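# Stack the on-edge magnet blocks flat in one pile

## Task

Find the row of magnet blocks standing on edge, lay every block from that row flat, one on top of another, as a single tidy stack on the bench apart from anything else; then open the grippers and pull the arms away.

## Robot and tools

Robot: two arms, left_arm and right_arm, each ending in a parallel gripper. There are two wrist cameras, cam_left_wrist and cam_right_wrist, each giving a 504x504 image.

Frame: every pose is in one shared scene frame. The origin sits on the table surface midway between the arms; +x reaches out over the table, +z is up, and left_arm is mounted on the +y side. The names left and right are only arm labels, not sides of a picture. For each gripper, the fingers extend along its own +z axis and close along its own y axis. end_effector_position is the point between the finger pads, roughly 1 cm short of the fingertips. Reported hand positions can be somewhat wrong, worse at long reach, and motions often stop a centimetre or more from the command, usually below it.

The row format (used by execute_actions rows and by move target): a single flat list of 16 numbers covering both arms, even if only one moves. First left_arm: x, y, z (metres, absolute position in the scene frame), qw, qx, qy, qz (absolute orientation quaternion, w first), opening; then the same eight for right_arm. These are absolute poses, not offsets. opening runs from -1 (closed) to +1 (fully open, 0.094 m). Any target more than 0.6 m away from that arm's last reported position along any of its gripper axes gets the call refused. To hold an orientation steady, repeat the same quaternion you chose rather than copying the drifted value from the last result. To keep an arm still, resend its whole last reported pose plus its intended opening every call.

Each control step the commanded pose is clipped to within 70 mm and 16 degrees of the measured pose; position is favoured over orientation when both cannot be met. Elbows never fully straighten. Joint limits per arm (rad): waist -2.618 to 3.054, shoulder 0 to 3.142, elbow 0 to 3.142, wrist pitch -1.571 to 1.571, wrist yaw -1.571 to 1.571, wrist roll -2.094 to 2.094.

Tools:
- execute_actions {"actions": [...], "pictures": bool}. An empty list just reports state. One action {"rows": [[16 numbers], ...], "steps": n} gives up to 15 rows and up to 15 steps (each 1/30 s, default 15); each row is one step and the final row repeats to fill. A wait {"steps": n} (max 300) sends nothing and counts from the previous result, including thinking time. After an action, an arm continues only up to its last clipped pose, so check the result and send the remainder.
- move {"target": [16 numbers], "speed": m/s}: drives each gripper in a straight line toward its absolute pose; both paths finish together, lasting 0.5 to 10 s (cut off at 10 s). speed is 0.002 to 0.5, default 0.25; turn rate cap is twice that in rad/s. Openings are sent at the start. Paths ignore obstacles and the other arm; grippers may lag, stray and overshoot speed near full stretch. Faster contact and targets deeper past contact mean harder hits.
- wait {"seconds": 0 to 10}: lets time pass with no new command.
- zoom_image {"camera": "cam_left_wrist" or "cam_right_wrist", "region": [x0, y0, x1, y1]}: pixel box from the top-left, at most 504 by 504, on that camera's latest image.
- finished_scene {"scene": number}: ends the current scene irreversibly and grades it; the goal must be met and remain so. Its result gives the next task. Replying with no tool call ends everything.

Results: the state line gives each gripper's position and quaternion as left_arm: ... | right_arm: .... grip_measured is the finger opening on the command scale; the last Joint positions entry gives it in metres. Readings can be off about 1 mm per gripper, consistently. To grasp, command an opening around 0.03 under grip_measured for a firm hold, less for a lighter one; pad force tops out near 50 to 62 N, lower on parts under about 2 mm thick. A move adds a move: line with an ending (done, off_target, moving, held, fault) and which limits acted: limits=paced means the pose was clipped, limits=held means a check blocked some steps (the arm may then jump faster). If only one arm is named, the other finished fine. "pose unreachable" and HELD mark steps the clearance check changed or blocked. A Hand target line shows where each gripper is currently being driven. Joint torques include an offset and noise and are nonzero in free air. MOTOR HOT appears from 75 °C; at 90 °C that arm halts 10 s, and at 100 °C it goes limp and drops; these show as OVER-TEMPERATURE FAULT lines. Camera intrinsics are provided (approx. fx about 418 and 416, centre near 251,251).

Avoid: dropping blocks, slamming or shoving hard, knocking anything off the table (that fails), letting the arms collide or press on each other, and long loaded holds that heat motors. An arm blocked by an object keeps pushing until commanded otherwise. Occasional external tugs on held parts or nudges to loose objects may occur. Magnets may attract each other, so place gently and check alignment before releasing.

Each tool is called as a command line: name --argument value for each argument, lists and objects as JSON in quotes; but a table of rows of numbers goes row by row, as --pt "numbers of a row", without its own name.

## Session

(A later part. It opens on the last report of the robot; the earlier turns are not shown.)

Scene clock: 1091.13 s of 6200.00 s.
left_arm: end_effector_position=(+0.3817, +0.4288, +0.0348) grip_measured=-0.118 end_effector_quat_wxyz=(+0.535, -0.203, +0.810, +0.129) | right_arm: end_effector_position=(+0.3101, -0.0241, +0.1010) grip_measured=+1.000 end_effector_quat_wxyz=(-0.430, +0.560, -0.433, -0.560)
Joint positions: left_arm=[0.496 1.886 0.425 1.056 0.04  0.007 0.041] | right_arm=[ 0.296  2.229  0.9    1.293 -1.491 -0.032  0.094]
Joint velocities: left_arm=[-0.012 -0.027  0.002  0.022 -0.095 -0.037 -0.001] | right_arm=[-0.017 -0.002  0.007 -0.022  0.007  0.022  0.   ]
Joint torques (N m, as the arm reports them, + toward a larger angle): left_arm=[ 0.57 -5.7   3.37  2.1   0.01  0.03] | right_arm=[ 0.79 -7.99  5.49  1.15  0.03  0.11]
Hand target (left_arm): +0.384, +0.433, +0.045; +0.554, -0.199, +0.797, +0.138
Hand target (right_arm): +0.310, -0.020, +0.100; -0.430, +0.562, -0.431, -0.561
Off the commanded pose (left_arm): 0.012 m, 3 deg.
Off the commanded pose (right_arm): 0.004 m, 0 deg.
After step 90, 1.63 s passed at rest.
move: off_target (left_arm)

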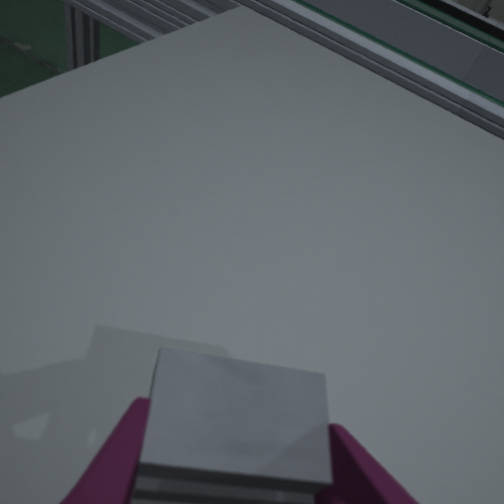

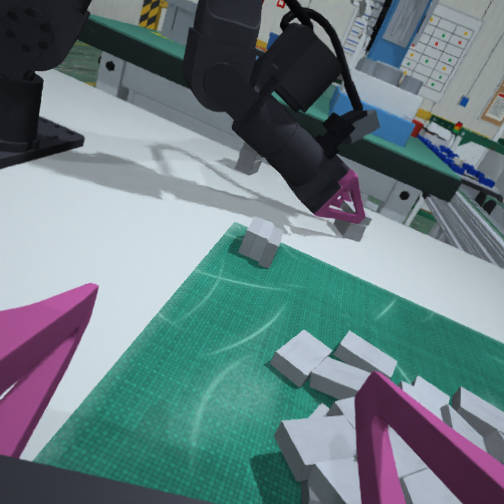

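move --target '[0.3818, 0.4318, 0.0445, 0.5544, -0.1985, 0.7963, 0.1382, -0.15, 0.31, -0.02, 0.10, 0.430, -0.561, 0.430, 0.561, 1]' --speed 0.005

zoom_image --camera "cam_right_wrist" --region '[300, 170, 390, 240]'

Scene clock: 1104.17 s of 6200.00 s.
left_arm: end_effector_position=(+0.3801, +0.4279, +0.0346) grip_measured=-0.118 end_effector_quat_wxyz=(+0.536, -0.203, +0.809, +0.129) | right_arm: end_effector_position=(+0.3101, -0.0241, +0.1010) grip_measured=+1.000 end_effector_quat_wxyz=(-0.430, +0.560, -0.433, -0.560)
Joint positions: left_arm=[0.496 1.886 0.416 1.067 0.04  0.007 0.041] | right_arm=[ 0.296  2.229  0.9    1.293 -1.491 -0.032  0.094]
Joint velocities: left_arm=[-0.027 -0.002  0.002 -0.022 -0.022 -0.007 -0.001] | right_arm=[-0.017 -0.002  0.002 -0.022 -0.066 -0.037  0.   ]
Joint torques (N m, as the arm reports them, + toward a larger angle): left_arm=[ 0.54 -5.59  3.31  2.08  0.02  0.06] | right_arm=[ 0.83 -8.04  5.53  1.21  0.03  0.1 ]
Hand target (left_arm): +0.382, +0.432, +0.045; +0.554, -0.199, +0.797, +0.138
Hand target (right_arm): +0.310, -0.020, +0.100; -0.430, +0.562, -0.431, -0.561
Off the commanded pose (left_arm): 0.011 m, 3 deg.
Off the commanded pose (right_arm): 0.004 m, 0 deg.
After step 90, 4.87 s passed at rest.
move: off_target (left_arm)

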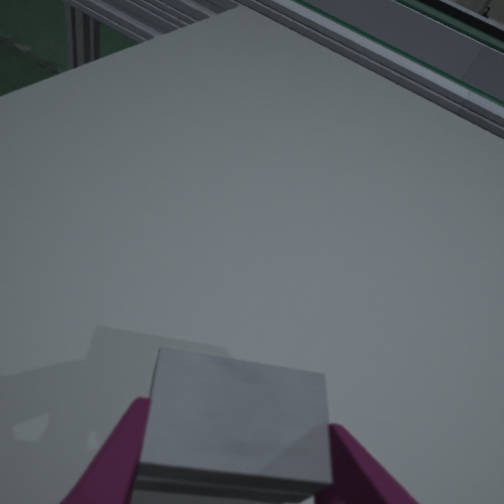

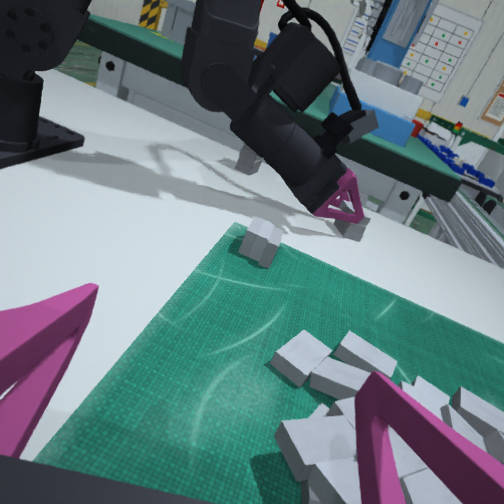

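Region (300, 170, 390, 240) of cam_right_wrist's 504x504 image, scaled by 5.600, with more detail than that image has.

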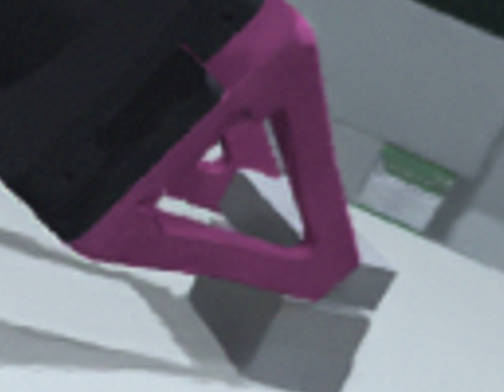

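move --target '[0.3818, 0.4318, 0.0395, 0.5544, -0.1985, 0.7963, 0.1382, -0.15, 0.31, -0.02, 0.10, 0.430, -0.561, 0.430, 0.561, 1]' --speed 0.005

zoom_image --camera "cam_right_wrist" --region '[300, 170, 390, 240]'

Scene clock: 1113.17 s of 6200.00 s.
left_arm: end_effector_position=(+0.3813, +0.4286, +0.0321) grip_measured=-0.118 end_effector_quat_wxyz=(+0.541, -0.202, +0.806, +0.130) | right_arm: end_effector_position=(+0.3101, -0.0241, +0.1010) grip_measured=+1.000 end_effector_quat_wxyz=(-0.430, +0.560, -0.433, -0.560)
Joint positions: left_arm=[0.496 1.915 0.416 1.107 0.04  0.007 0.041] | right_arm=[ 0.296  2.229  0.9    1.293 -1.491 -0.032  0.094]
Joint velocities: left_arm=[-0.007 -0.012  0.007 -0.081 -0.022  0.066 -0.001] | right_arm=[ 0.017 -0.007 -0.007 -0.037 -0.007  0.022  0.   ]
Joint torques (N m, as the arm reports them, + toward a larger angle): left_arm=[ 0.62 -5.61  3.18  2.05  0.    0.03] | right_arm=[ 0.74 -8.03  5.58  1.17  0.02  0.11]
Hand target (left_arm): +0.382, +0.432, +0.039; +0.554, -0.199, +0.797, +0.138
Hand target (right_arm): +0.310, -0.020, +0.100; -0.430, +0.562, -0.431, -0.561
Off the commanded pose (left_arm): 0.008 m, 2 deg.
Off the commanded pose (right_arm): 0.004 m, 0 deg.
After step 90, 0.93 s passed at rest.
move: done

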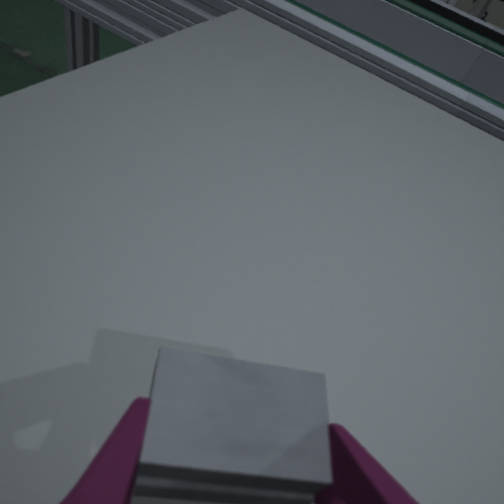

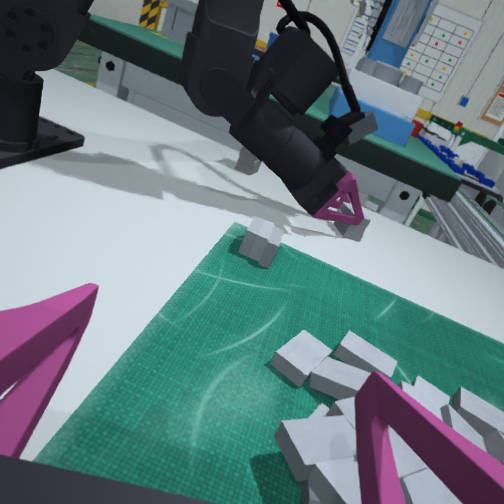

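Region (300, 170, 390, 240) of cam_right_wrist's 504x504 image, scaled by 5.600, with more detail than that image has.

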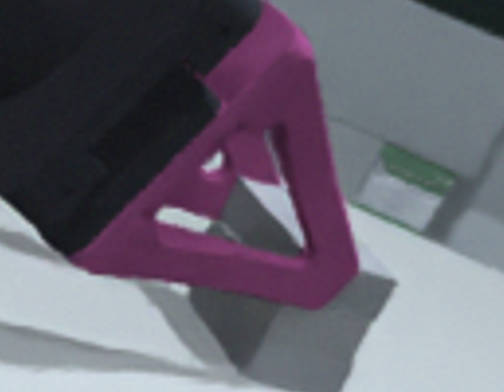

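execute_actions --actions '[{"rows": [[0.3818,0.4318,0.041,0.5544,-0.1985,0.7963,0.1382,-0.13,0.31,-0.02,0.10,0.430,-0.561,0.430,0.561,1],[0.3818,0.4318,0.041,0.5544,-0.1985,0.7963,0.1382,-0.125,0.31,-0.02,0.10,0.430,-0.561,0.430,0.561,1],[0.3818,0.4318,0.041,0.5544,-0.1985,0.7963,0.1382,-0.12,0.31,-0.02,0.10,0.430,-0.561,0.430,0.561,1],[0.3818,0.4318,0.041,0.5544,-0.1985,0.7963,0.1382,-0.115,0.31,-0.02,0.10,0.430,-0.561,0.430,0.561,1],[0.3818,0.4318,0.041,0.5544,-0.1985,0.7963,0.1382,-0.11,0.31,-0.02,0.10,0.430,-0.561,0.430,0.561,1],[0.3818,0.4318,0.041,0.5544,-0.1985,0.7963,0.1382,-0.10,0.31,-0.02,0.10,0.430,-0.561,0.430,0.561,1],[0.3818,0.4318,0.041,0.5544,-0.1985,0.7963,0.1382,-0.08,0.31,-0.02,0.10,0.430,-0.561,0.430,0.561,1],[0.3818,0.4318,0.041,0.5544,-0.1985,0.7963,0.1382,-0.04,0.31,-0.02,0.10,0.430,-0.561,0.430,0.561,1],[0.3818,0.4318,0.041,0.5544,-0.1985,0.7963,0.1382,0.02,0.31,-0.02,0.10,0.430,-0.561,0.430,0.561,1],[0.3818,0.4318,0.041,0.5544,-0.1985,0.7963,0.1382,0.1,0.31,-0.02,0.10,0.430,-0.561,0.430,0.561,1],[0.3818,0.4318,0.041,0.5544,-0.1985,0.7963,0.1382,0.2,0.31,-0.02,0.10,0.430,-0.561,0.430,0.561,1],[0.3818,0.4318,0.041,0.5544,-0.1985,0.7963,0.1382,0.3,0.31,-0.02,0.10,0.430,-0.561,0.430,0.561,1]], "steps": 15}]'

move --target '[0.3818, 0.4318, 0.115, 0.5544, -0.1985, 0.7963, 0.1382, 0.3, 0.31, -0.02, 0.10, 0.430, -0.561, 0.430, 0.561, 1]' --speed 0.08

move --target '[0.34, 0.28, 0.13, 0.1302, -0.0692, 0.9890, 0.0091, 0.3, 0.31, -0.02, 0.10, 0.430, -0.561, 0.430, 0.561, 1]' --speed 0.2

move --target '[0.316, 0.252, 0.058, -0.195, -0.0359, 0.9801, -0.0072, 0.3, 0.31, -0.02, 0.10, 0.430, -0.561, 0.430, 0.561, 1]' --speed 0.08

move --target '[0.316, 0.248, 0.038, -0.195, -0.0359, 0.9801, -0.0072, 0.3, 0.31, -0.02, 0.10, 0.430, -0.561, 0.430, 0.561, 1]' --speed 0.03

Scene clock: 1128.00 s of 6200.00 s.
left_arm: end_effector_position=(+0.3816, +0.4287, +0.0329) grip_measured=+0.297 end_effector_quat_wxyz=(+0.542, -0.202, +0.805, +0.131) | right_arm: end_effector_position=(+0.3101, -0.0241, +0.1010) grip_measured=+1.000 end_effector_quat_wxyz=(-0.430, +0.560, -0.433, -0.560)
Joint positions: left_arm=[0.496 1.915 0.416 1.111 0.04  0.007 0.061] | right_arm=[ 0.296  2.229  0.9    1.293 -1.491 -0.032  0.094]
Joint velocities: left_arm=[-0.002  0.002 -0.017  0.007 -0.007  0.007  0.003] | right_arm=[ 0.007 -0.007  0.002 -0.007 -0.037  0.051  0.   ]
Joint torques (N m, as the arm reports them, + toward a larger angle): left_arm=[ 0.58 -6.28  3.05  1.89  0.03  0.04] | right_arm=[ 0.82 -8.02  5.51  1.19  0.03  0.09]
Hand target (left_arm): +0.382, +0.432, +0.041; +0.554, -0.199, +0.796, +0.138
Hand target (right_arm): +0.310, -0.020, +0.100; -0.430, +0.562, -0.431, -0.561
Off the commanded pose (left_arm): 0.009 m, 2 deg.
Off the commanded pose (right_arm): 0.004 m, 0 deg.
Steps of this call (steps 1 to 90: nothing new was sent; then 11.33 s passed at rest; steps 91 to 105: all 15 steps of this action). Readings (end_effector_position):
91: left_arm (+0.3813, +0.4286, +0.0322) | right_arm (+0.3101, -0.0241, +0.1010)
92: left_arm (+0.3813, +0.4286, +0.0322) | right_arm (+0.3101, -0.0241, +0.1010)
94: left_arm (+0.3813, +0.4286, +0.0322) | right_arm (+0.3101, -0.0241, +0.1010)
98: left_arm (+0.3813, +0.4286, +0.0322) | right_arm (+0.3101, -0.0241, +0.1010)
105: the state above

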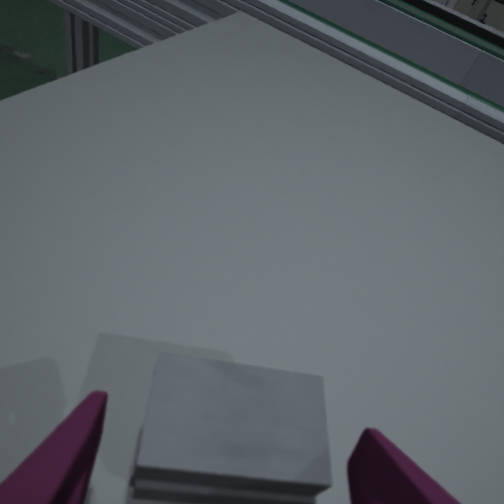

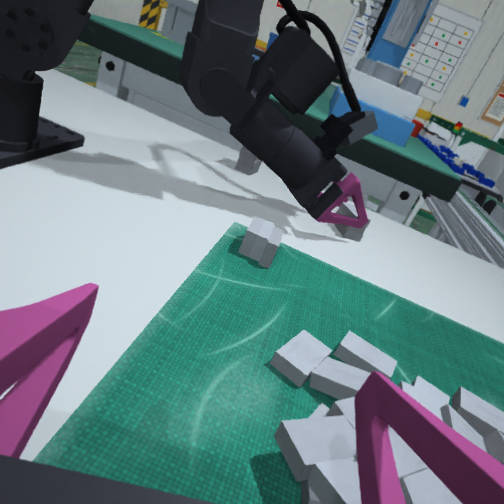

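Scene clock: 1129.87 s of 6200.00 s.
left_arm: end_effector_position=(+0.3765, +0.4258, +0.0958) grip_measured=+0.298 end_effector_quat_wxyz=(+0.535, -0.203, +0.810, +0.129) | right_arm: end_effector_position=(+0.3101, -0.0241, +0.1010) grip_measured=+1.000 end_effector_quat_wxyz=(-0.430, +0.560, -0.433, -0.560)
Joint positions: left_arm=[0.496 1.551 0.467 0.678 0.04  0.007 0.061] | right_arm=[ 0.296  2.229  0.9    1.293 -1.491 -0.032  0.094]
Joint velocities: left_arm=[ 0.012 -0.022  0.007 -0.095 -0.051 -0.066 -0.001] | right_arm=[-0.012 -0.002  0.012 -0.022 -0.095 -0.022  0.   ]
Joint torques (N m, as the arm reports them, + toward a larger angle): left_arm=[ 0.55 -6.79  7.86  1.65  0.03  0.05] | right_arm=[ 0.75 -7.99  5.52  1.2   0.03  0.11]
Hand target (left_arm): +0.381, +0.432, +0.116; +0.554, -0.199, +0.796, +0.138
Hand target (right_arm): +0.310, -0.020, +0.100; -0.430, +0.562, -0.431, -0.561
Off the commanded pose (left_arm): 0.021 m, 3 deg.
Off the commanded pose (right_arm): 0.004 m, 0 deg.
move: off_target (left_arm)

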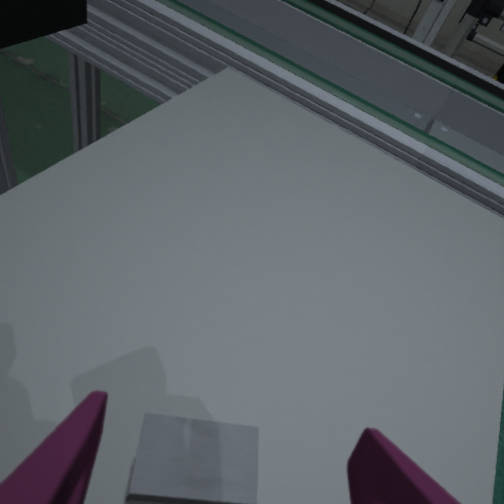

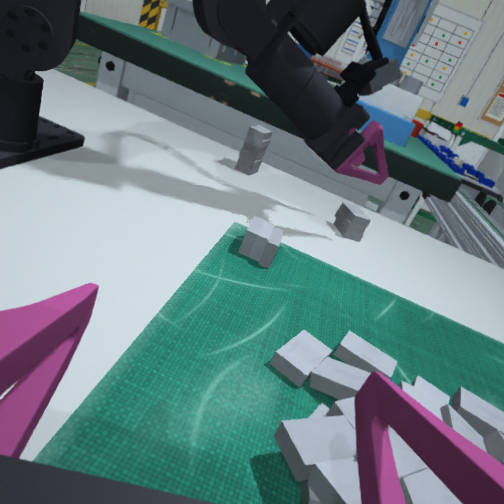

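Scene clock: 1132.90 s of 6200.00 s.
left_arm: end_effector_position=(+0.3321, +0.2811, +0.1243) grip_measured=+0.298 end_effector_quat_wxyz=(+0.119, -0.070, +0.990, +0.017) | right_arm: end_effector_position=(+0.3101, -0.0241, +0.1010) grip_measured=+1.000 end_effector_quat_wxyz=(-0.430, +0.560, -0.433, -0.560)
Joint positions: left_arm=[ 0.138  1.526  1.219 -1.024 -0.011  0.028  0.061] | right_arm=[ 0.296  2.229  0.9    1.293 -1.491 -0.032  0.094]
Joint velocities: left_arm=[-0.002 -0.032  0.007  0.022 -0.037  0.066 -0.   ] | right_arm=[-0.022  0.002  0.002 -0.022 -0.022  0.007  0.   ]
Joint torques (N m, as the arm reports them, + toward a larger angle): left_arm=[-0.92 -4.82  9.2   0.58 -0.02 -0.06] | right_arm=[ 0.81 -8.06  5.52  1.19  0.03  0.1 ]
Hand target (left_arm): +0.339, +0.279, +0.132; +0.128, -0.067, +0.989, +0.018
Hand target (right_arm): +0.310, -0.020, +0.100; -0.430, +0.562, -0.431, -0.561
Off the commanded pose (left_arm): 0.010 m, 2 deg.
Off the commanded pose (right_arm): 0.004 m, 0 deg.
move: done

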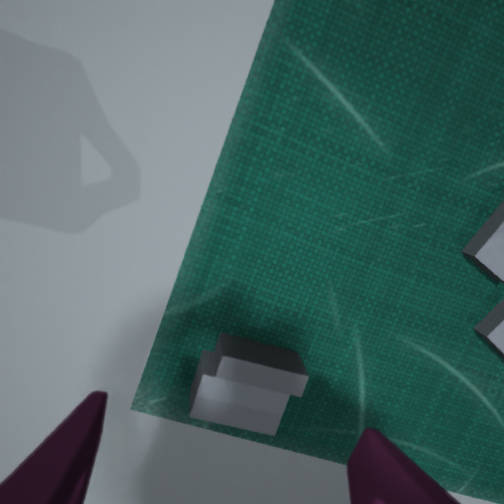

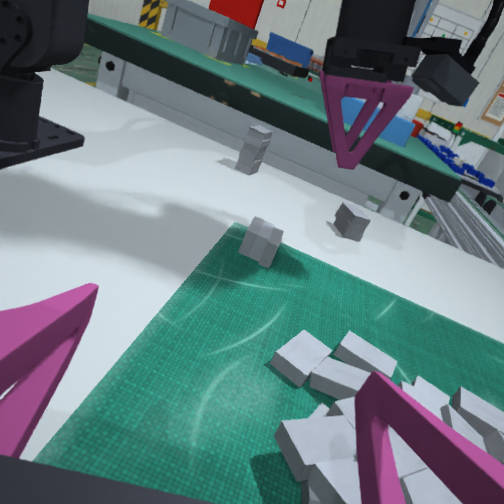

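Scene clock: 1137.27 s of 6200.00 s.
left_arm: end_effector_position=(+0.3114, +0.2549, +0.0518) grip_measured=+0.298 end_effector_quat_wxyz=(-0.200, -0.036, +0.979, -0.005) | right_arm: end_effector_position=(+0.3101, -0.0241, +0.1010) grip_measured=+1.000 end_effector_quat_wxyz=(-0.430, +0.560, -0.433, -0.560)
Joint positions: left_arm=[ 0.062  2.084  1.568 -1.459 -0.011  0.016  0.061] | right_arm=[ 0.296  2.229  0.9    1.293 -1.491 -0.032  0.094]
Joint velocities: left_arm=[ 0.007 -0.007 -0.002  0.007 -0.051 -0.066  0.   ] | right_arm=[ 0.002 -0.002 -0.007 -0.081  0.022 -0.007  0.   ]
Joint torques (N m, as the arm reports them, + toward a larger angle): left_arm=[-1.06 -8.89  7.45 -0.58 -0.03 -0.08] | right_arm=[ 0.8  -8.07  5.37  1.18  0.03  0.12]
Hand target (left_arm): +0.316, +0.252, +0.058; -0.194, -0.033, +0.980, -0.003
Hand target (right_arm): +0.310, -0.020, +0.100; -0.430, +0.562, -0.431, -0.561
Off the commanded pose (left_arm): 0.008 m, 1 deg.
Off the commanded pose (right_arm): 0.004 m, 0 deg.
move: done

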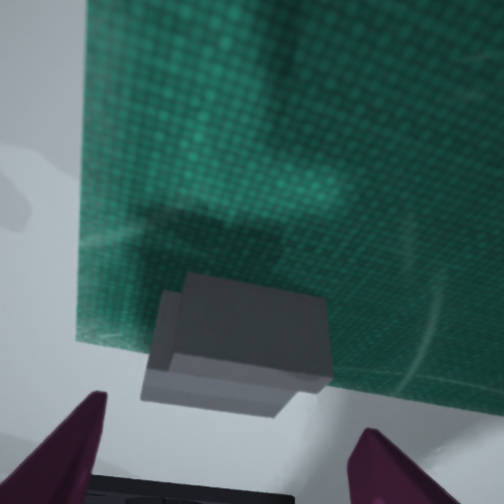

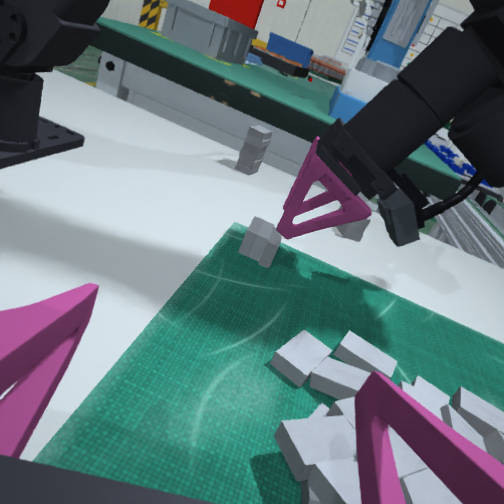

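Scene clock: 1138.13 s of 6200.00 s.
left_arm: end_effector_position=(+0.3130, +0.2525, +0.0394) grip_measured=+0.298 end_effector_quat_wxyz=(-0.202, -0.037, +0.979, -0.005) | right_arm: end_effector_position=(+0.3101, -0.0241, +0.1010) grip_measured=+1.000 end_effector_quat_wxyz=(-0.430, +0.560, -0.433, -0.560)
Joint positions: left_arm=[ 0.055  2.106  1.551 -1.422 -0.008  0.008  0.061] | right_arm=[ 0.296  2.229  0.9    1.293 -1.491 -0.032  0.094]
Joint velocities: left_arm=[ 0.012 -0.002 -0.012  0.051 -0.022  0.007  0.001] | right_arm=[-0.022  0.012 -0.002 -0.007 -0.007 -0.051  0.   ]
Joint torques (N m, as the arm reports them, + toward a larger angle): left_arm=[-1.06 -8.99  4.6  -0.29  0.03 -0.09] | right_arm=[ 0.76 -8.05  5.44  1.18  0.04  0.08]
Hand target (left_arm): +0.316, +0.248, +0.038; -0.195, -0.036, +0.980, -0.007
Hand target (right_arm): +0.310, -0.020, +0.100; -0.430, +0.562, -0.431, -0.561
Off the commanded pose (left_arm): 0.006 m, 1 deg.
Off the commanded pose (right_arm): 0.004 m, 0 deg.
move: done

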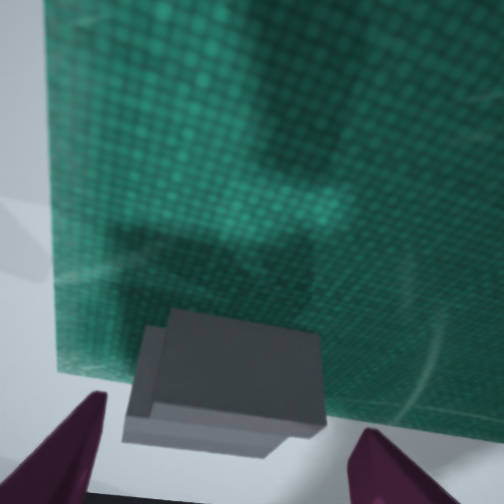

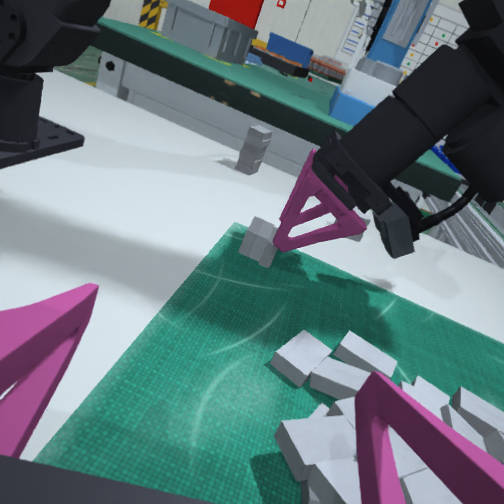

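move --target '[0.312, 0.249, 0.0235, -0.195, -0.0359, 0.9801, -0.0072, 0.25, 0.31, -0.02, 0.10, 0.430, -0.561, 0.430, 0.561, 1]' --speed 0.02

execute_actions --actions '[{"rows": [[0.312,0.249,0.0235,-0.195,-0.0359,0.9801,-0.0072,0.15,0.31,-0.02,0.10,0.430,-0.561,0.430,0.561,1],[0.312,0.249,0.0235,-0.195,-0.0359,0.9801,-0.0072,0.08,0.31,-0.02,0.10,0.430,-0.561,0.430,0.561,1],[0.312,0.249,0.0235,-0.195,-0.0359,0.9801,-0.0072,0.02,0.31,-0.02,0.10,0.430,-0.561,0.430,0.561,1],[0.312,0.249,0.0235,-0.195,-0.0359,0.9801,-0.0072,-0.03,0.31,-0.02,0.10,0.430,-0.561,0.430,0.561,1],[0.312,0.249,0.0235,-0.195,-0.0359,0.9801,-0.0072,-0.05,0.31,-0.02,0.10,0.430,-0.561,0.430,0.561,1],[0.312,0.249,0.0235,-0.195,-0.0359,0.9801,-0.0072,-0.07,0.31,-0.02,0.10,0.430,-0.561,0.430,0.561,1],[0.312,0.249,0.0235,-0.195,-0.0359,0.9801,-0.0072,-0.08,0.31,-0.02,0.10,0.430,-0.561,0.430,0.561,1],[0.312,0.249,0.0235,-0.195,-0.0359,0.9801,-0.0072,-0.09,0.31,-0.02,0.10,0.430,-0.561,0.430,0.561,1],[0.312,0.249,0.0235,-0.195,-0.0359,0.9801,-0.0072,-0.10,0.31,-0.02,0.10,0.430,-0.561,0.430,0.561,1],[0.312,0.249,0.0235,-0.195,-0.0359,0.9801,-0.0072,-0.11,0.31,-0.02,0.10,0.430,-0.561,0.430,0.561,1],[0.312,0.249,0.0235,-0.195,-0.0359,0.9801,-0.0072,-0.12,0.31,-0.02,0.10,0.430,-0.561,0.430,0.561,1],[0.312,0.249,0.0235,-0.195,-0.0359,0.9801,-0.0072,-0.13,0.31,-0.02,0.10,0.430,-0.561,0.430,0.561,1],[0.312,0.249,0.0235,-0.195,-0.0359,0.9801,-0.0072,-0.14,0.31,-0.02,0.10,0.430,-0.561,0.430,0.561,1],[0.312,0.249,0.0235,-0.195,-0.0359,0.9801,-0.0072,-0.15,0.31,-0.02,0.10,0.430,-0.561,0.430,0.561,1]], "steps": 15}]'

move --target '[0.318, 0.25, 0.065, -0.1304, -0.0363, 0.9907, -0.0048, -0.15, 0.31, -0.02, 0.10, 0.430, -0.561, 0.430, 0.561, 1]' --speed 0.04

Scene clock: 1150.07 s of 6200.00 s.
left_arm: end_effector_position=(+0.3098, +0.2521, +0.0267) grip_measured=+0.253 end_effector_quat_wxyz=(-0.200, -0.037, +0.979, -0.005) | right_arm: end_effector_position=(+0.3101, -0.0241, +0.1010) grip_measured=+1.000 end_effector_quat_wxyz=(-0.430, +0.560, -0.433, -0.560)
Joint positions: left_arm=[ 0.055  2.106  1.499 -1.366 -0.008  0.007  0.059] | right_arm=[ 0.296  2.229  0.9    1.293 -1.491 -0.032  0.094]
Joint velocities: left_arm=[-0.007 -0.007  0.002  0.007  0.007  0.037 -0.001] | right_arm=[-0.022 -0.007  0.007  0.081 -0.037  0.022  0.   ]
Joint torques (N m, as the arm reports them, + toward a larger angle): left_arm=[-0.7  -8.46  4.59 -0.27  0.06 -0.08] | right_arm=[ 0.73 -7.86  5.4   1.18  0.02  0.11]
Hand target (left_arm): +0.312, +0.249, +0.024; -0.195, -0.036, +0.980, -0.007
Hand target (right_arm): +0.310, -0.020, +0.100; -0.430, +0.562, -0.431, -0.561
Off the commanded pose (left_arm): 0.005 m, 1 deg.
Off the commanded pose (right_arm): 0.004 m, 0 deg.
After step 90, 7.87 s passed at rest.
move: done

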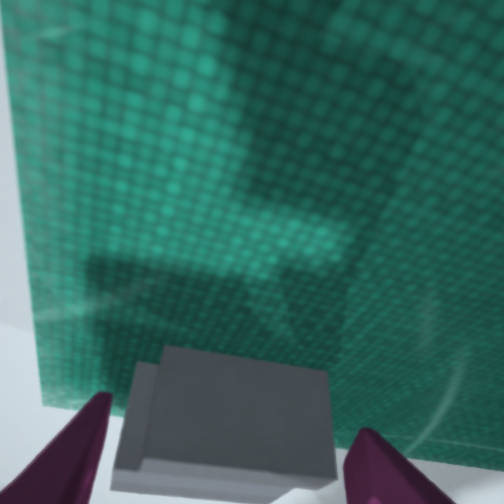

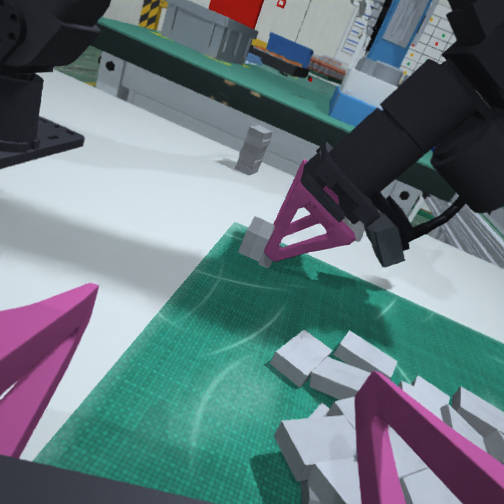

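Scene clock: 1150.57 s of 6200.00 s.
left_arm: end_effector_position=(+0.3104, +0.2522, +0.0264) grip_measured=-0.119 end_effector_quat_wxyz=(-0.198, -0.037, +0.979, -0.005) | right_arm: end_effector_position=(+0.3101, -0.0241, +0.1010) grip_measured=+1.000 end_effector_quat_wxyz=(-0.430, +0.560, -0.433, -0.560)
Joint positions: left_arm=[ 0.055  2.106  1.499 -1.363 -0.008  0.007  0.041] | right_arm=[ 0.296  2.229  0.9    1.293 -1.491 -0.032  0.094]
Joint velocities: left_arm=[-0.007 -0.017 -0.007 -0.051  0.007  0.037 -0.001] | right_arm=[-0.007  0.002 -0.002 -0.051  0.007  0.022  0.   ]
Joint torques (N m, as the arm reports them, + toward a larger angle): left_arm=[-0.74 -8.47  4.55 -0.28  0.05 -0.05] | right_arm=[ 0.8  -8.07  5.46  1.18  0.04  0.09]
Hand target (left_arm): +0.312, +0.249, +0.024; -0.195, -0.036, +0.980, -0.007
Hand target (right_arm): +0.310, -0.020, +0.100; -0.430, +0.562, -0.431, -0.561
Off the commanded pose (left_arm): 0.005 m, 0 deg.
Off the commanded pose (right_arm): 0.004 m, 0 deg.
Steps of this call (steps 1 to 15: all 15 steps of this action). Readings (end_effector_position):
1: left_arm (+0.3099, +0.2521, +0.0266) | right_arm (+0.3101, -0.0241, +0.1010)
2: left_arm (+0.3100, +0.2521, +0.0266) | right_arm (+0.3101, -0.0241, +0.1010)
4: left_arm (+0.3102, +0.2522, +0.0265) | right_arm (+0.3101, -0.0241, +0.1010)
8: left_arm (+0.3103, +0.2522, +0.0265) | right_arm (+0.3101, -0.0241, +0.1010)
15: the state above

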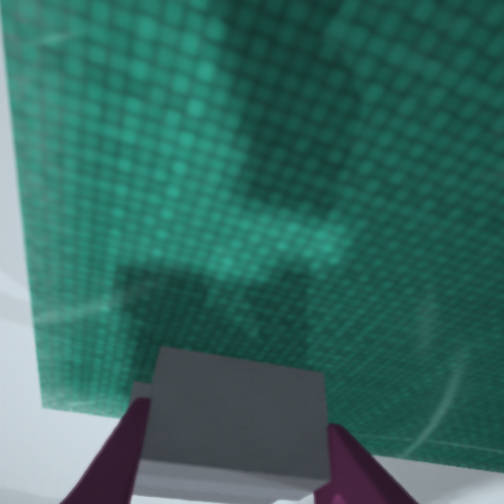

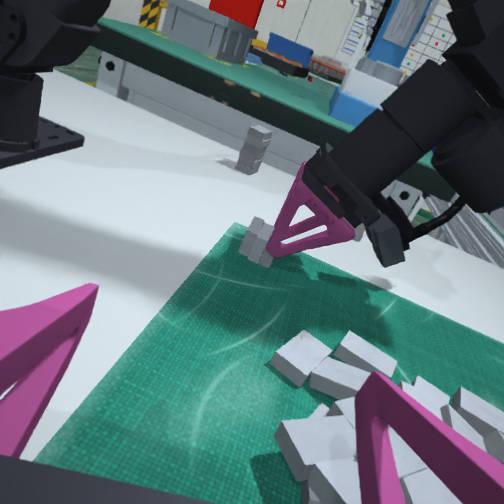

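Scene clock: 1152.80 s of 6200.00 s.
left_arm: end_effector_position=(+0.3173, +0.2528, +0.0565) grip_measured=-0.119 end_effector_quat_wxyz=(-0.146, -0.038, +0.989, -0.003) | right_arm: end_effector_position=(+0.3101, -0.0241, +0.1010) grip_measured=+1.000 end_effector_quat_wxyz=(-0.430, +0.560, -0.433, -0.560)
Joint positions: left_arm=[ 0.055  1.994  1.493 -1.362 -0.008  0.007  0.041] | right_arm=[ 0.296  2.229  0.9    1.293 -1.491 -0.032  0.094]
Joint velocities: left_arm=[ 0.012 -0.012 -0.027  0.037 -0.022 -0.066  0.002] | right_arm=[ 0.012 -0.007  0.002  0.037  0.007 -0.066  0.   ]
Joint torques (N m, as the arm reports them, + toward a larger angle): left_arm=[ -0.44 -10.9    4.73  -0.24   0.06  -0.04] | right_arm=[ 0.87 -8.    5.51  1.17  0.01  0.1 ]
Hand target (left_arm): +0.318, +0.250, +0.065; -0.130, -0.037, +0.991, -0.005
Hand target (right_arm): +0.310, -0.020, +0.100; -0.430, +0.562, -0.431, -0.561
Off the commanded pose (left_arm): 0.009 m, 2 deg.
Off the commanded pose (right_arm): 0.004 m, 0 deg.
move: done

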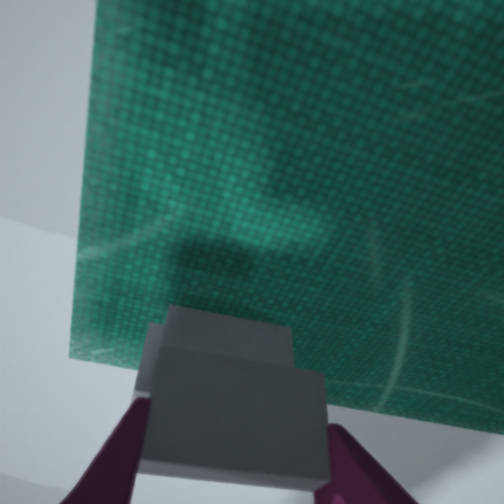

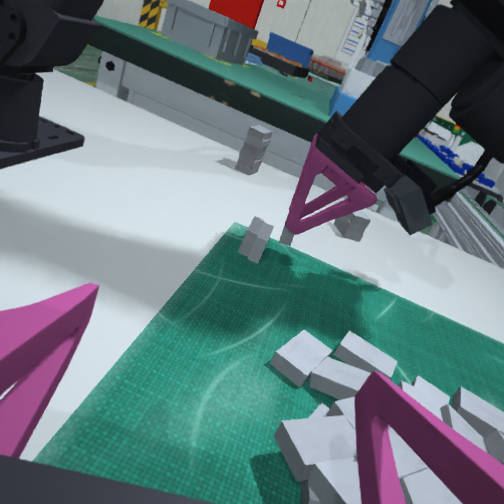

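move --target '[0.36, 0.29, 0.13, 0.1302, -0.0692, 0.9890, 0.0091, -0.15, 0.31, -0.02, 0.10, 0.430, -0.561, 0.430, 0.561, 1]' --speed 0.15

move --target '[0.383, 0.4324, 0.125, 0.5544, -0.1985, 0.7963, 0.1382, -0.15, 0.31, -0.02, 0.10, 0.430, -0.561, 0.430, 0.561, 1]' --speed 0.12

move --target '[0.383, 0.4324, 0.062, 0.5544, -0.1985, 0.7963, 0.1382, -0.15, 0.31, -0.02, 0.10, 0.430, -0.561, 0.430, 0.561, 1]' --speed 0.04

zoom_image --camera "cam_right_wrist" --region '[300, 160, 400, 245]'

Scene clock: 1160.83 s of 6200.00 s.
left_arm: end_effector_position=(+0.3522, +0.2865, +0.1169) grip_measured=-0.119 end_effector_quat_wxyz=(+0.096, -0.071, +0.993, +0.006) | right_arm: end_effector_position=(+0.3101, -0.0241, +0.1010) grip_measured=+1.000 end_effector_quat_wxyz=(-0.430, +0.560, -0.433, -0.560)
Joint positions: left_arm=[ 0.155  1.649  1.325 -1.054  0.009  0.04   0.041] | right_arm=[ 0.296  2.229  0.9    1.293 -1.491 -0.032  0.094]
Joint velocities: left_arm=[-0.002 -0.022 -0.007  0.022 -0.022 -0.007 -0.001] | right_arm=[-0.007  0.002 -0.012  0.007  0.022 -0.066  0.   ]
Joint torques (N m, as the arm reports them, + toward a larger angle): left_arm=[ 0.96 -8.77  6.53  0.85  0.11  0.01] | right_arm=[ 0.77 -8.05  5.56  1.17  0.06  0.12]
Hand target (left_arm): +0.359, +0.290, +0.130; +0.129, -0.073, +0.989, +0.006
Hand target (right_arm): +0.310, -0.020, +0.100; -0.430, +0.562, -0.431, -0.561
Off the commanded pose (left_arm): 0.016 m, 4 deg.
Off the commanded pose (right_arm): 0.004 m, 0 deg.
After step 90, 2.77 s passed at rest.
move: off_target (left_arm)

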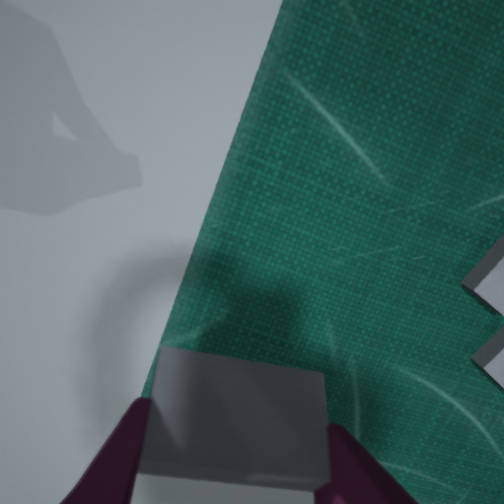

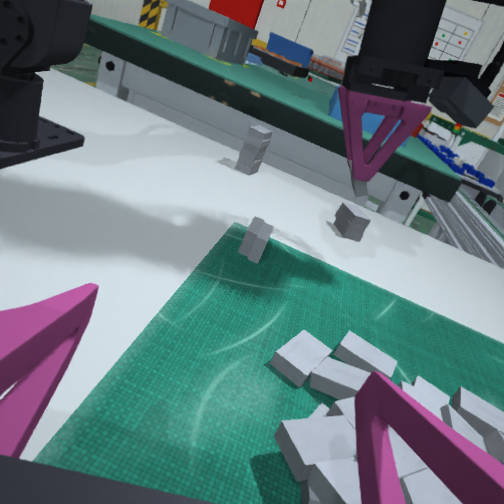

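Scene clock: 1165.93 s of 6200.00 s.
left_arm: end_effector_position=(+0.3798, +0.4278, +0.1093) grip_measured=-0.119 end_effector_quat_wxyz=(+0.531, -0.206, +0.812, +0.126) | right_arm: end_effector_position=(+0.3101, -0.0241, +0.1010) grip_measured=+1.000 end_effector_quat_wxyz=(-0.430, +0.560, -0.433, -0.560)
Joint positions: left_arm=[0.497 1.506 0.515 0.573 0.04  0.003 0.041] | right_arm=[ 0.296  2.229  0.9    1.293 -1.491 -0.032  0.094]
Joint velocities: left_arm=[-0.007 -0.002  0.017  0.037  0.007 -0.037 -0.001] | right_arm=[-0.017  0.002  0.002 -0.037 -0.051  0.037  0.   ]
Joint torques (N m, as the arm reports them, + toward a larger angle): left_arm=[ 0.92 -4.43  6.28  2.11  0.1  -0.05] | right_arm=[ 0.76 -8.    5.52  1.17  0.03  0.1 ]
Hand target (left_arm): +0.384, +0.433, +0.123; +0.554, -0.205, +0.796, +0.131
Hand target (right_arm): +0.310, -0.020, +0.100; -0.430, +0.562, -0.431, -0.561
Off the commanded pose (left_arm): 0.017 m, 4 deg.
Off the commanded pose (right_arm): 0.004 m, 0 deg.
move: off_target (left_arm)

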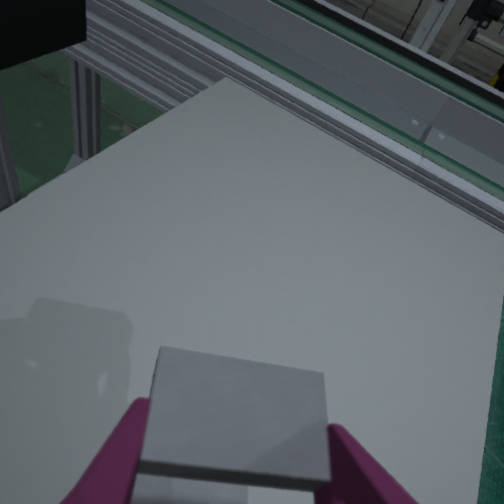

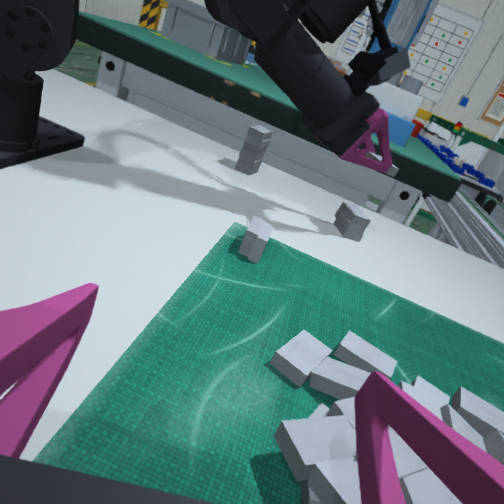

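Scene clock: 1167.73 s of 6200.00 s.
left_arm: end_effector_position=(+0.3810, +0.4285, +0.0505) grip_measured=-0.119 end_effector_quat_wxyz=(+0.535, -0.204, +0.810, +0.129) | right_arm: end_effector_position=(+0.3101, -0.0241, +0.1010) grip_measured=+1.000 end_effector_quat_wxyz=(-0.430, +0.560, -0.433, -0.560)
Joint positions: left_arm=[0.497 1.795 0.43  0.961 0.04  0.007 0.041] | right_arm=[ 0.296  2.229  0.9    1.293 -1.491 -0.032  0.094]
Joint velocities: left_arm=[ 0.007  0.002 -0.002  0.081 -0.007 -0.051  0.001] | right_arm=[-0.017  0.007  0.002  0.022 -0.037 -0.022  0.   ]
Joint torques (N m, as the arm reports them, + toward a larger angle): left_arm=[ 0.57 -5.32  3.94  2.08  0.01  0.04] | right_arm=[ 0.83 -7.98  5.53  1.2   0.05  0.13]
Hand target (left_arm): +0.383, +0.432, +0.061; +0.554, -0.199, +0.797, +0.138
Hand target (right_arm): +0.310, -0.020, +0.100; -0.430, +0.562, -0.431, -0.561
Off the commanded pose (left_arm): 0.012 m, 3 deg.
Off the commanded pose (right_arm): 0.004 m, 0 deg.
move: off_target (left_arm)

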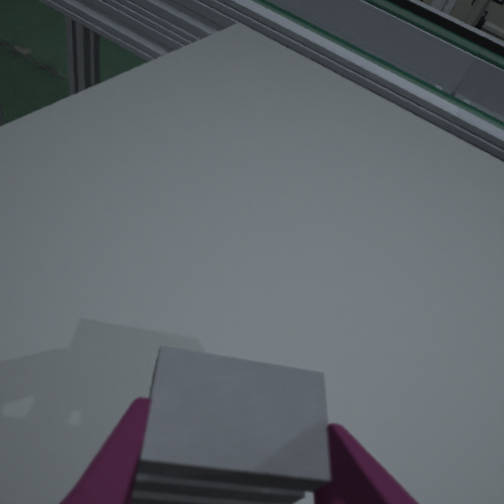

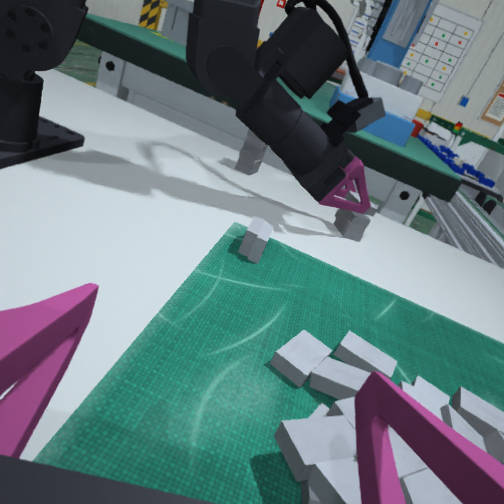

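Region (300, 160, 400, 245) of cam_right_wrist's 504x504 image, scaled by 5.040, with more detail than that image has; it fills the top 428 rows of this view, and the rest is white.

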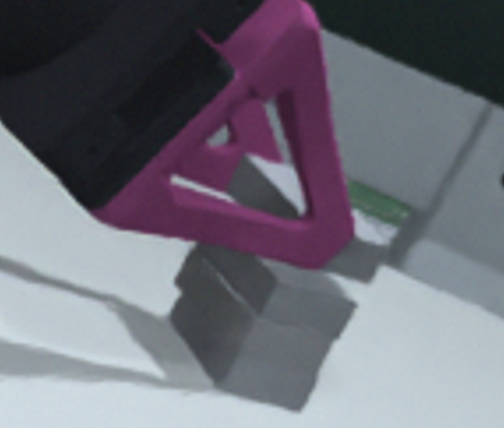

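move --target '[0.3806, 0.4311, 0.0585, 0.5544, -0.1985, 0.7963, 0.1382, -0.15, 0.31, -0.02, 0.10, 0.430, -0.561, 0.430, 0.561, 1]' --speed 0.008

zoom_image --camera "cam_right_wrist" --region '[300, 160, 400, 245]'

Scene clock: 1178.73 s of 6200.00 s.
left_arm: end_effector_position=(+0.3798, +0.4278, +0.0517) grip_measured=-0.119 end_effector_quat_wxyz=(+0.539, -0.203, +0.807, +0.130) | right_arm: end_effector_position=(+0.3101, -0.0241, +0.1010) grip_measured=+1.000 end_effector_quat_wxyz=(-0.430, +0.560, -0.433, -0.560)
Joint positions: left_arm=[0.497 1.795 0.42  0.98  0.04  0.007 0.041] | right_arm=[ 0.296  2.229  0.9    1.293 -1.491 -0.032  0.094]
Joint velocities: left_arm=[-0.002  0.002 -0.012  0.022 -0.066 -0.051 -0.002] | right_arm=[-0.007 -0.007 -0.022 -0.051  0.007 -0.022  0.   ]
Joint torques (N m, as the arm reports them, + toward a larger angle): left_arm=[ 0.48 -4.77  3.62  2.12  0.02  0.03] | right_arm=[ 0.87 -8.03  5.54  1.19  0.03  0.1 ]
Hand target (left_arm): +0.381, +0.431, +0.059; +0.554, -0.199, +0.797, +0.138
Hand target (right_arm): +0.310, -0.020, +0.100; -0.430, +0.562, -0.431, -0.561
Off the commanded pose (left_arm): 0.008 m, 2 deg.
Off the commanded pose (right_arm): 0.004 m, 0 deg.
After step 90, 4.70 s passed at rest.
move: done

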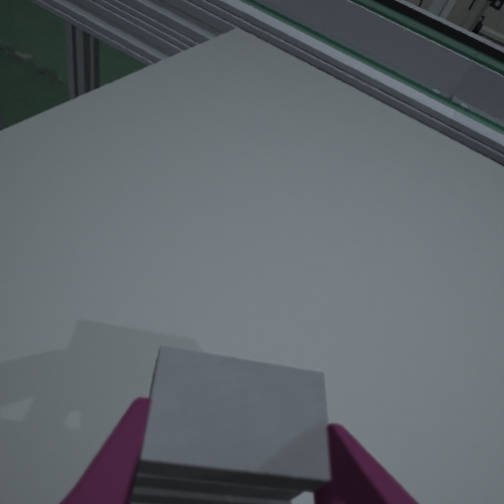

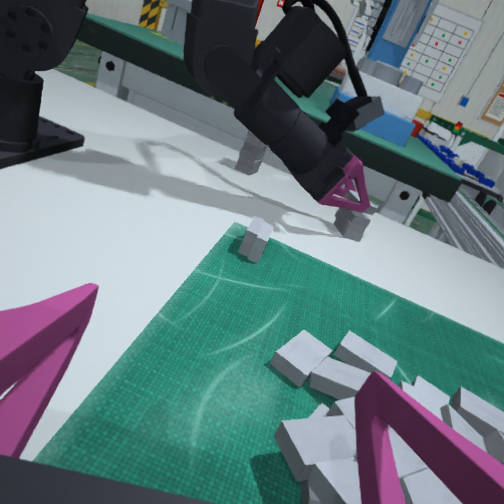

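Region (300, 160, 400, 245) of cam_right_wrist's 504x504 image, scaled by 5.040, with more detail than that image has; it fills the top 428 rows of this view, and the rest is white.

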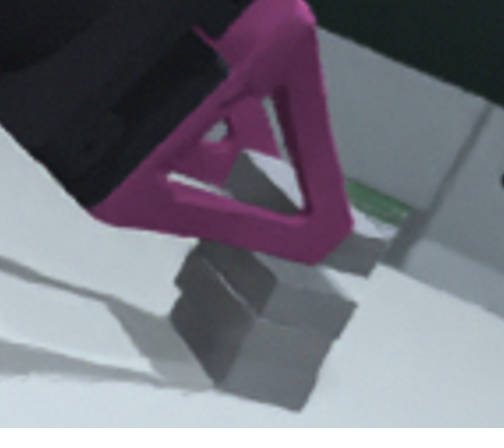

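execute_actions --actions '[]'

Scene clock: 1191.23 s of 6200.00 s.
left_arm: end_effector_position=(+0.3799, +0.4278, +0.0518) grip_measured=-0.119 end_effector_quat_wxyz=(+0.540, -0.203, +0.807, +0.130) | right_arm: end_effector_position=(+0.3101, -0.0241, +0.1010) grip_measured=+1.000 end_effector_quat_wxyz=(-0.430, +0.560, -0.433, -0.560)
Joint positions: left_arm=[0.497 1.795 0.42  0.981 0.04  0.007 0.041] | right_arm=[ 0.296  2.229  0.9    1.293 -1.491 -0.032  0.094]
Joint velocities: left_arm=[-0.007 -0.002  0.002  0.066  0.007  0.022 -0.001] | right_arm=[-0.012  0.002 -0.012  0.022 -0.066 -0.007  0.   ]
Joint torques (N m, as the arm reports them, + toward a larger angle): left_arm=[ 0.48 -4.75  3.64  2.07  0.02  0.03] | right_arm=[ 0.85 -7.99  5.5   1.18  0.01  0.11]
Hand target (left_arm): +0.381, +0.431, +0.058; +0.554, -0.199, +0.797, +0.138
Hand target (right_arm): +0.310, -0.020, +0.100; -0.430, +0.562, -0.431, -0.561
Off the commanded pose (left_arm): 0.007 m, 2 deg.
Off the commanded pose (right_arm): 0.004 m, 0 deg.
Steps of this call (steps 1 to 90: nothing new was sent; then 9.50 s passed at rest). Readings (end_effector_position):
1: left_arm (+0.3798, +0.4278, +0.0517) | right_arm (+0.3101, -0.0241, +0.1010)
2: left_arm (+0.3798, +0.4278, +0.0517) | right_arm (+0.3101, -0.0241, +0.1010)
4: left_arm (+0.3798, +0.4278, +0.0517) | right_arm (+0.3101, -0.0241, +0.1010)
8: left_arm (+0.3799, +0.4278, +0.0518) | right_arm (+0.3101, -0.0241, +0.1010)
90: the state above

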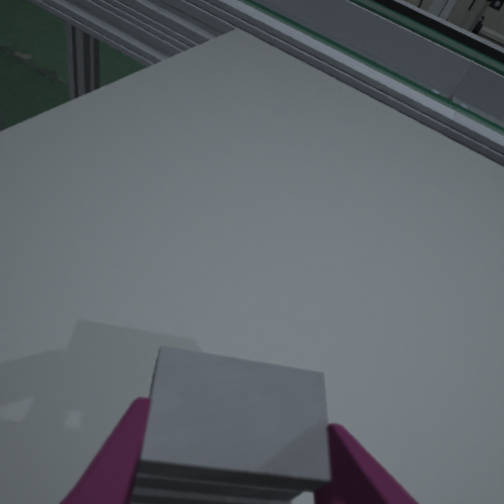

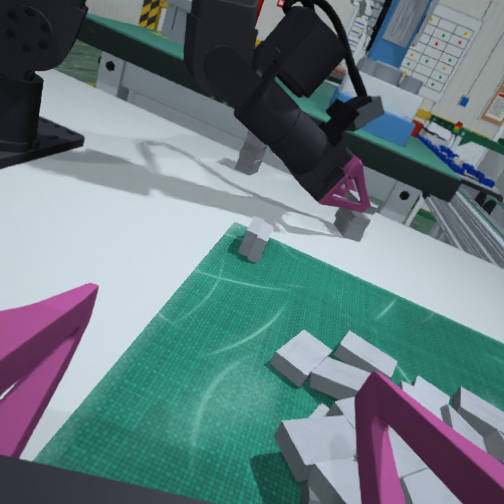

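move --target '[0.3806,0.4311,0.051,0.5544,-0.1985,0.7963,0.1382,-0.15,0.31,-0.02,0.10,0.430,-0.561,0.430,0.561,1]' --speed 0.008

Scene clock: 1201.53 s of 6200.00 s.
left_arm: end_effector_position=(+0.3813, +0.4287, +0.0444) grip_measured=-0.119 end_effector_quat_wxyz=(+0.541, -0.202, +0.806, +0.130) | right_arm: end_effector_position=(+0.3101, -0.0241, +0.1010) grip_measured=+1.000 end_effector_quat_wxyz=(-0.430, +0.560, -0.433, -0.560)
Joint positions: left_arm=[0.497 1.845 0.42  1.035 0.04  0.007 0.041] | right_arm=[ 0.296  2.229  0.9    1.293 -1.491 -0.032  0.094]
Joint velocities: left_arm=[ 0.002 -0.017  0.002 -0.022 -0.037 -0.007 -0.   ] | right_arm=[ 0.027 -0.002  0.012  0.022 -0.022 -0.066  0.   ]
Joint torques (N m, as the arm reports them, + toward a larger angle): left_arm=[ 0.53 -5.25  3.01  2.06  0.03  0.05] | right_arm=[ 0.75 -8.03  5.5   1.17  0.04  0.1 ]
Hand target (left_arm): +0.381, +0.431, +0.051; +0.554, -0.199, +0.797, +0.138
Hand target (right_arm): +0.310, -0.020, +0.100; -0.430, +0.562, -0.431, -0.561
Off the commanded pose (left_arm): 0.007 m, 2 deg.
Off the commanded pose (right_arm): 0.004 m, 0 deg.
After step 90, 4.53 s passed at rest.
move: done

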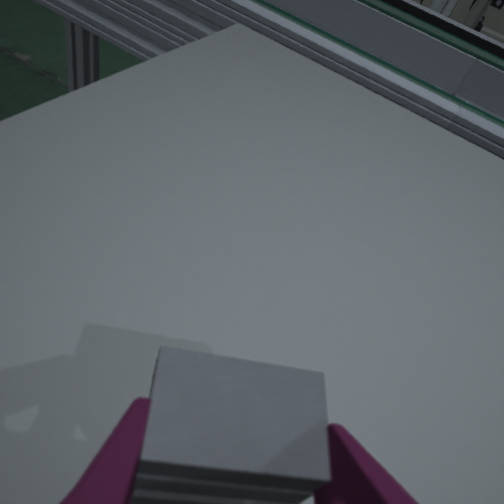

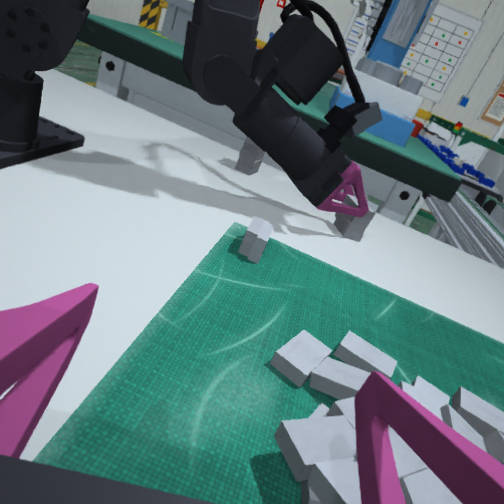

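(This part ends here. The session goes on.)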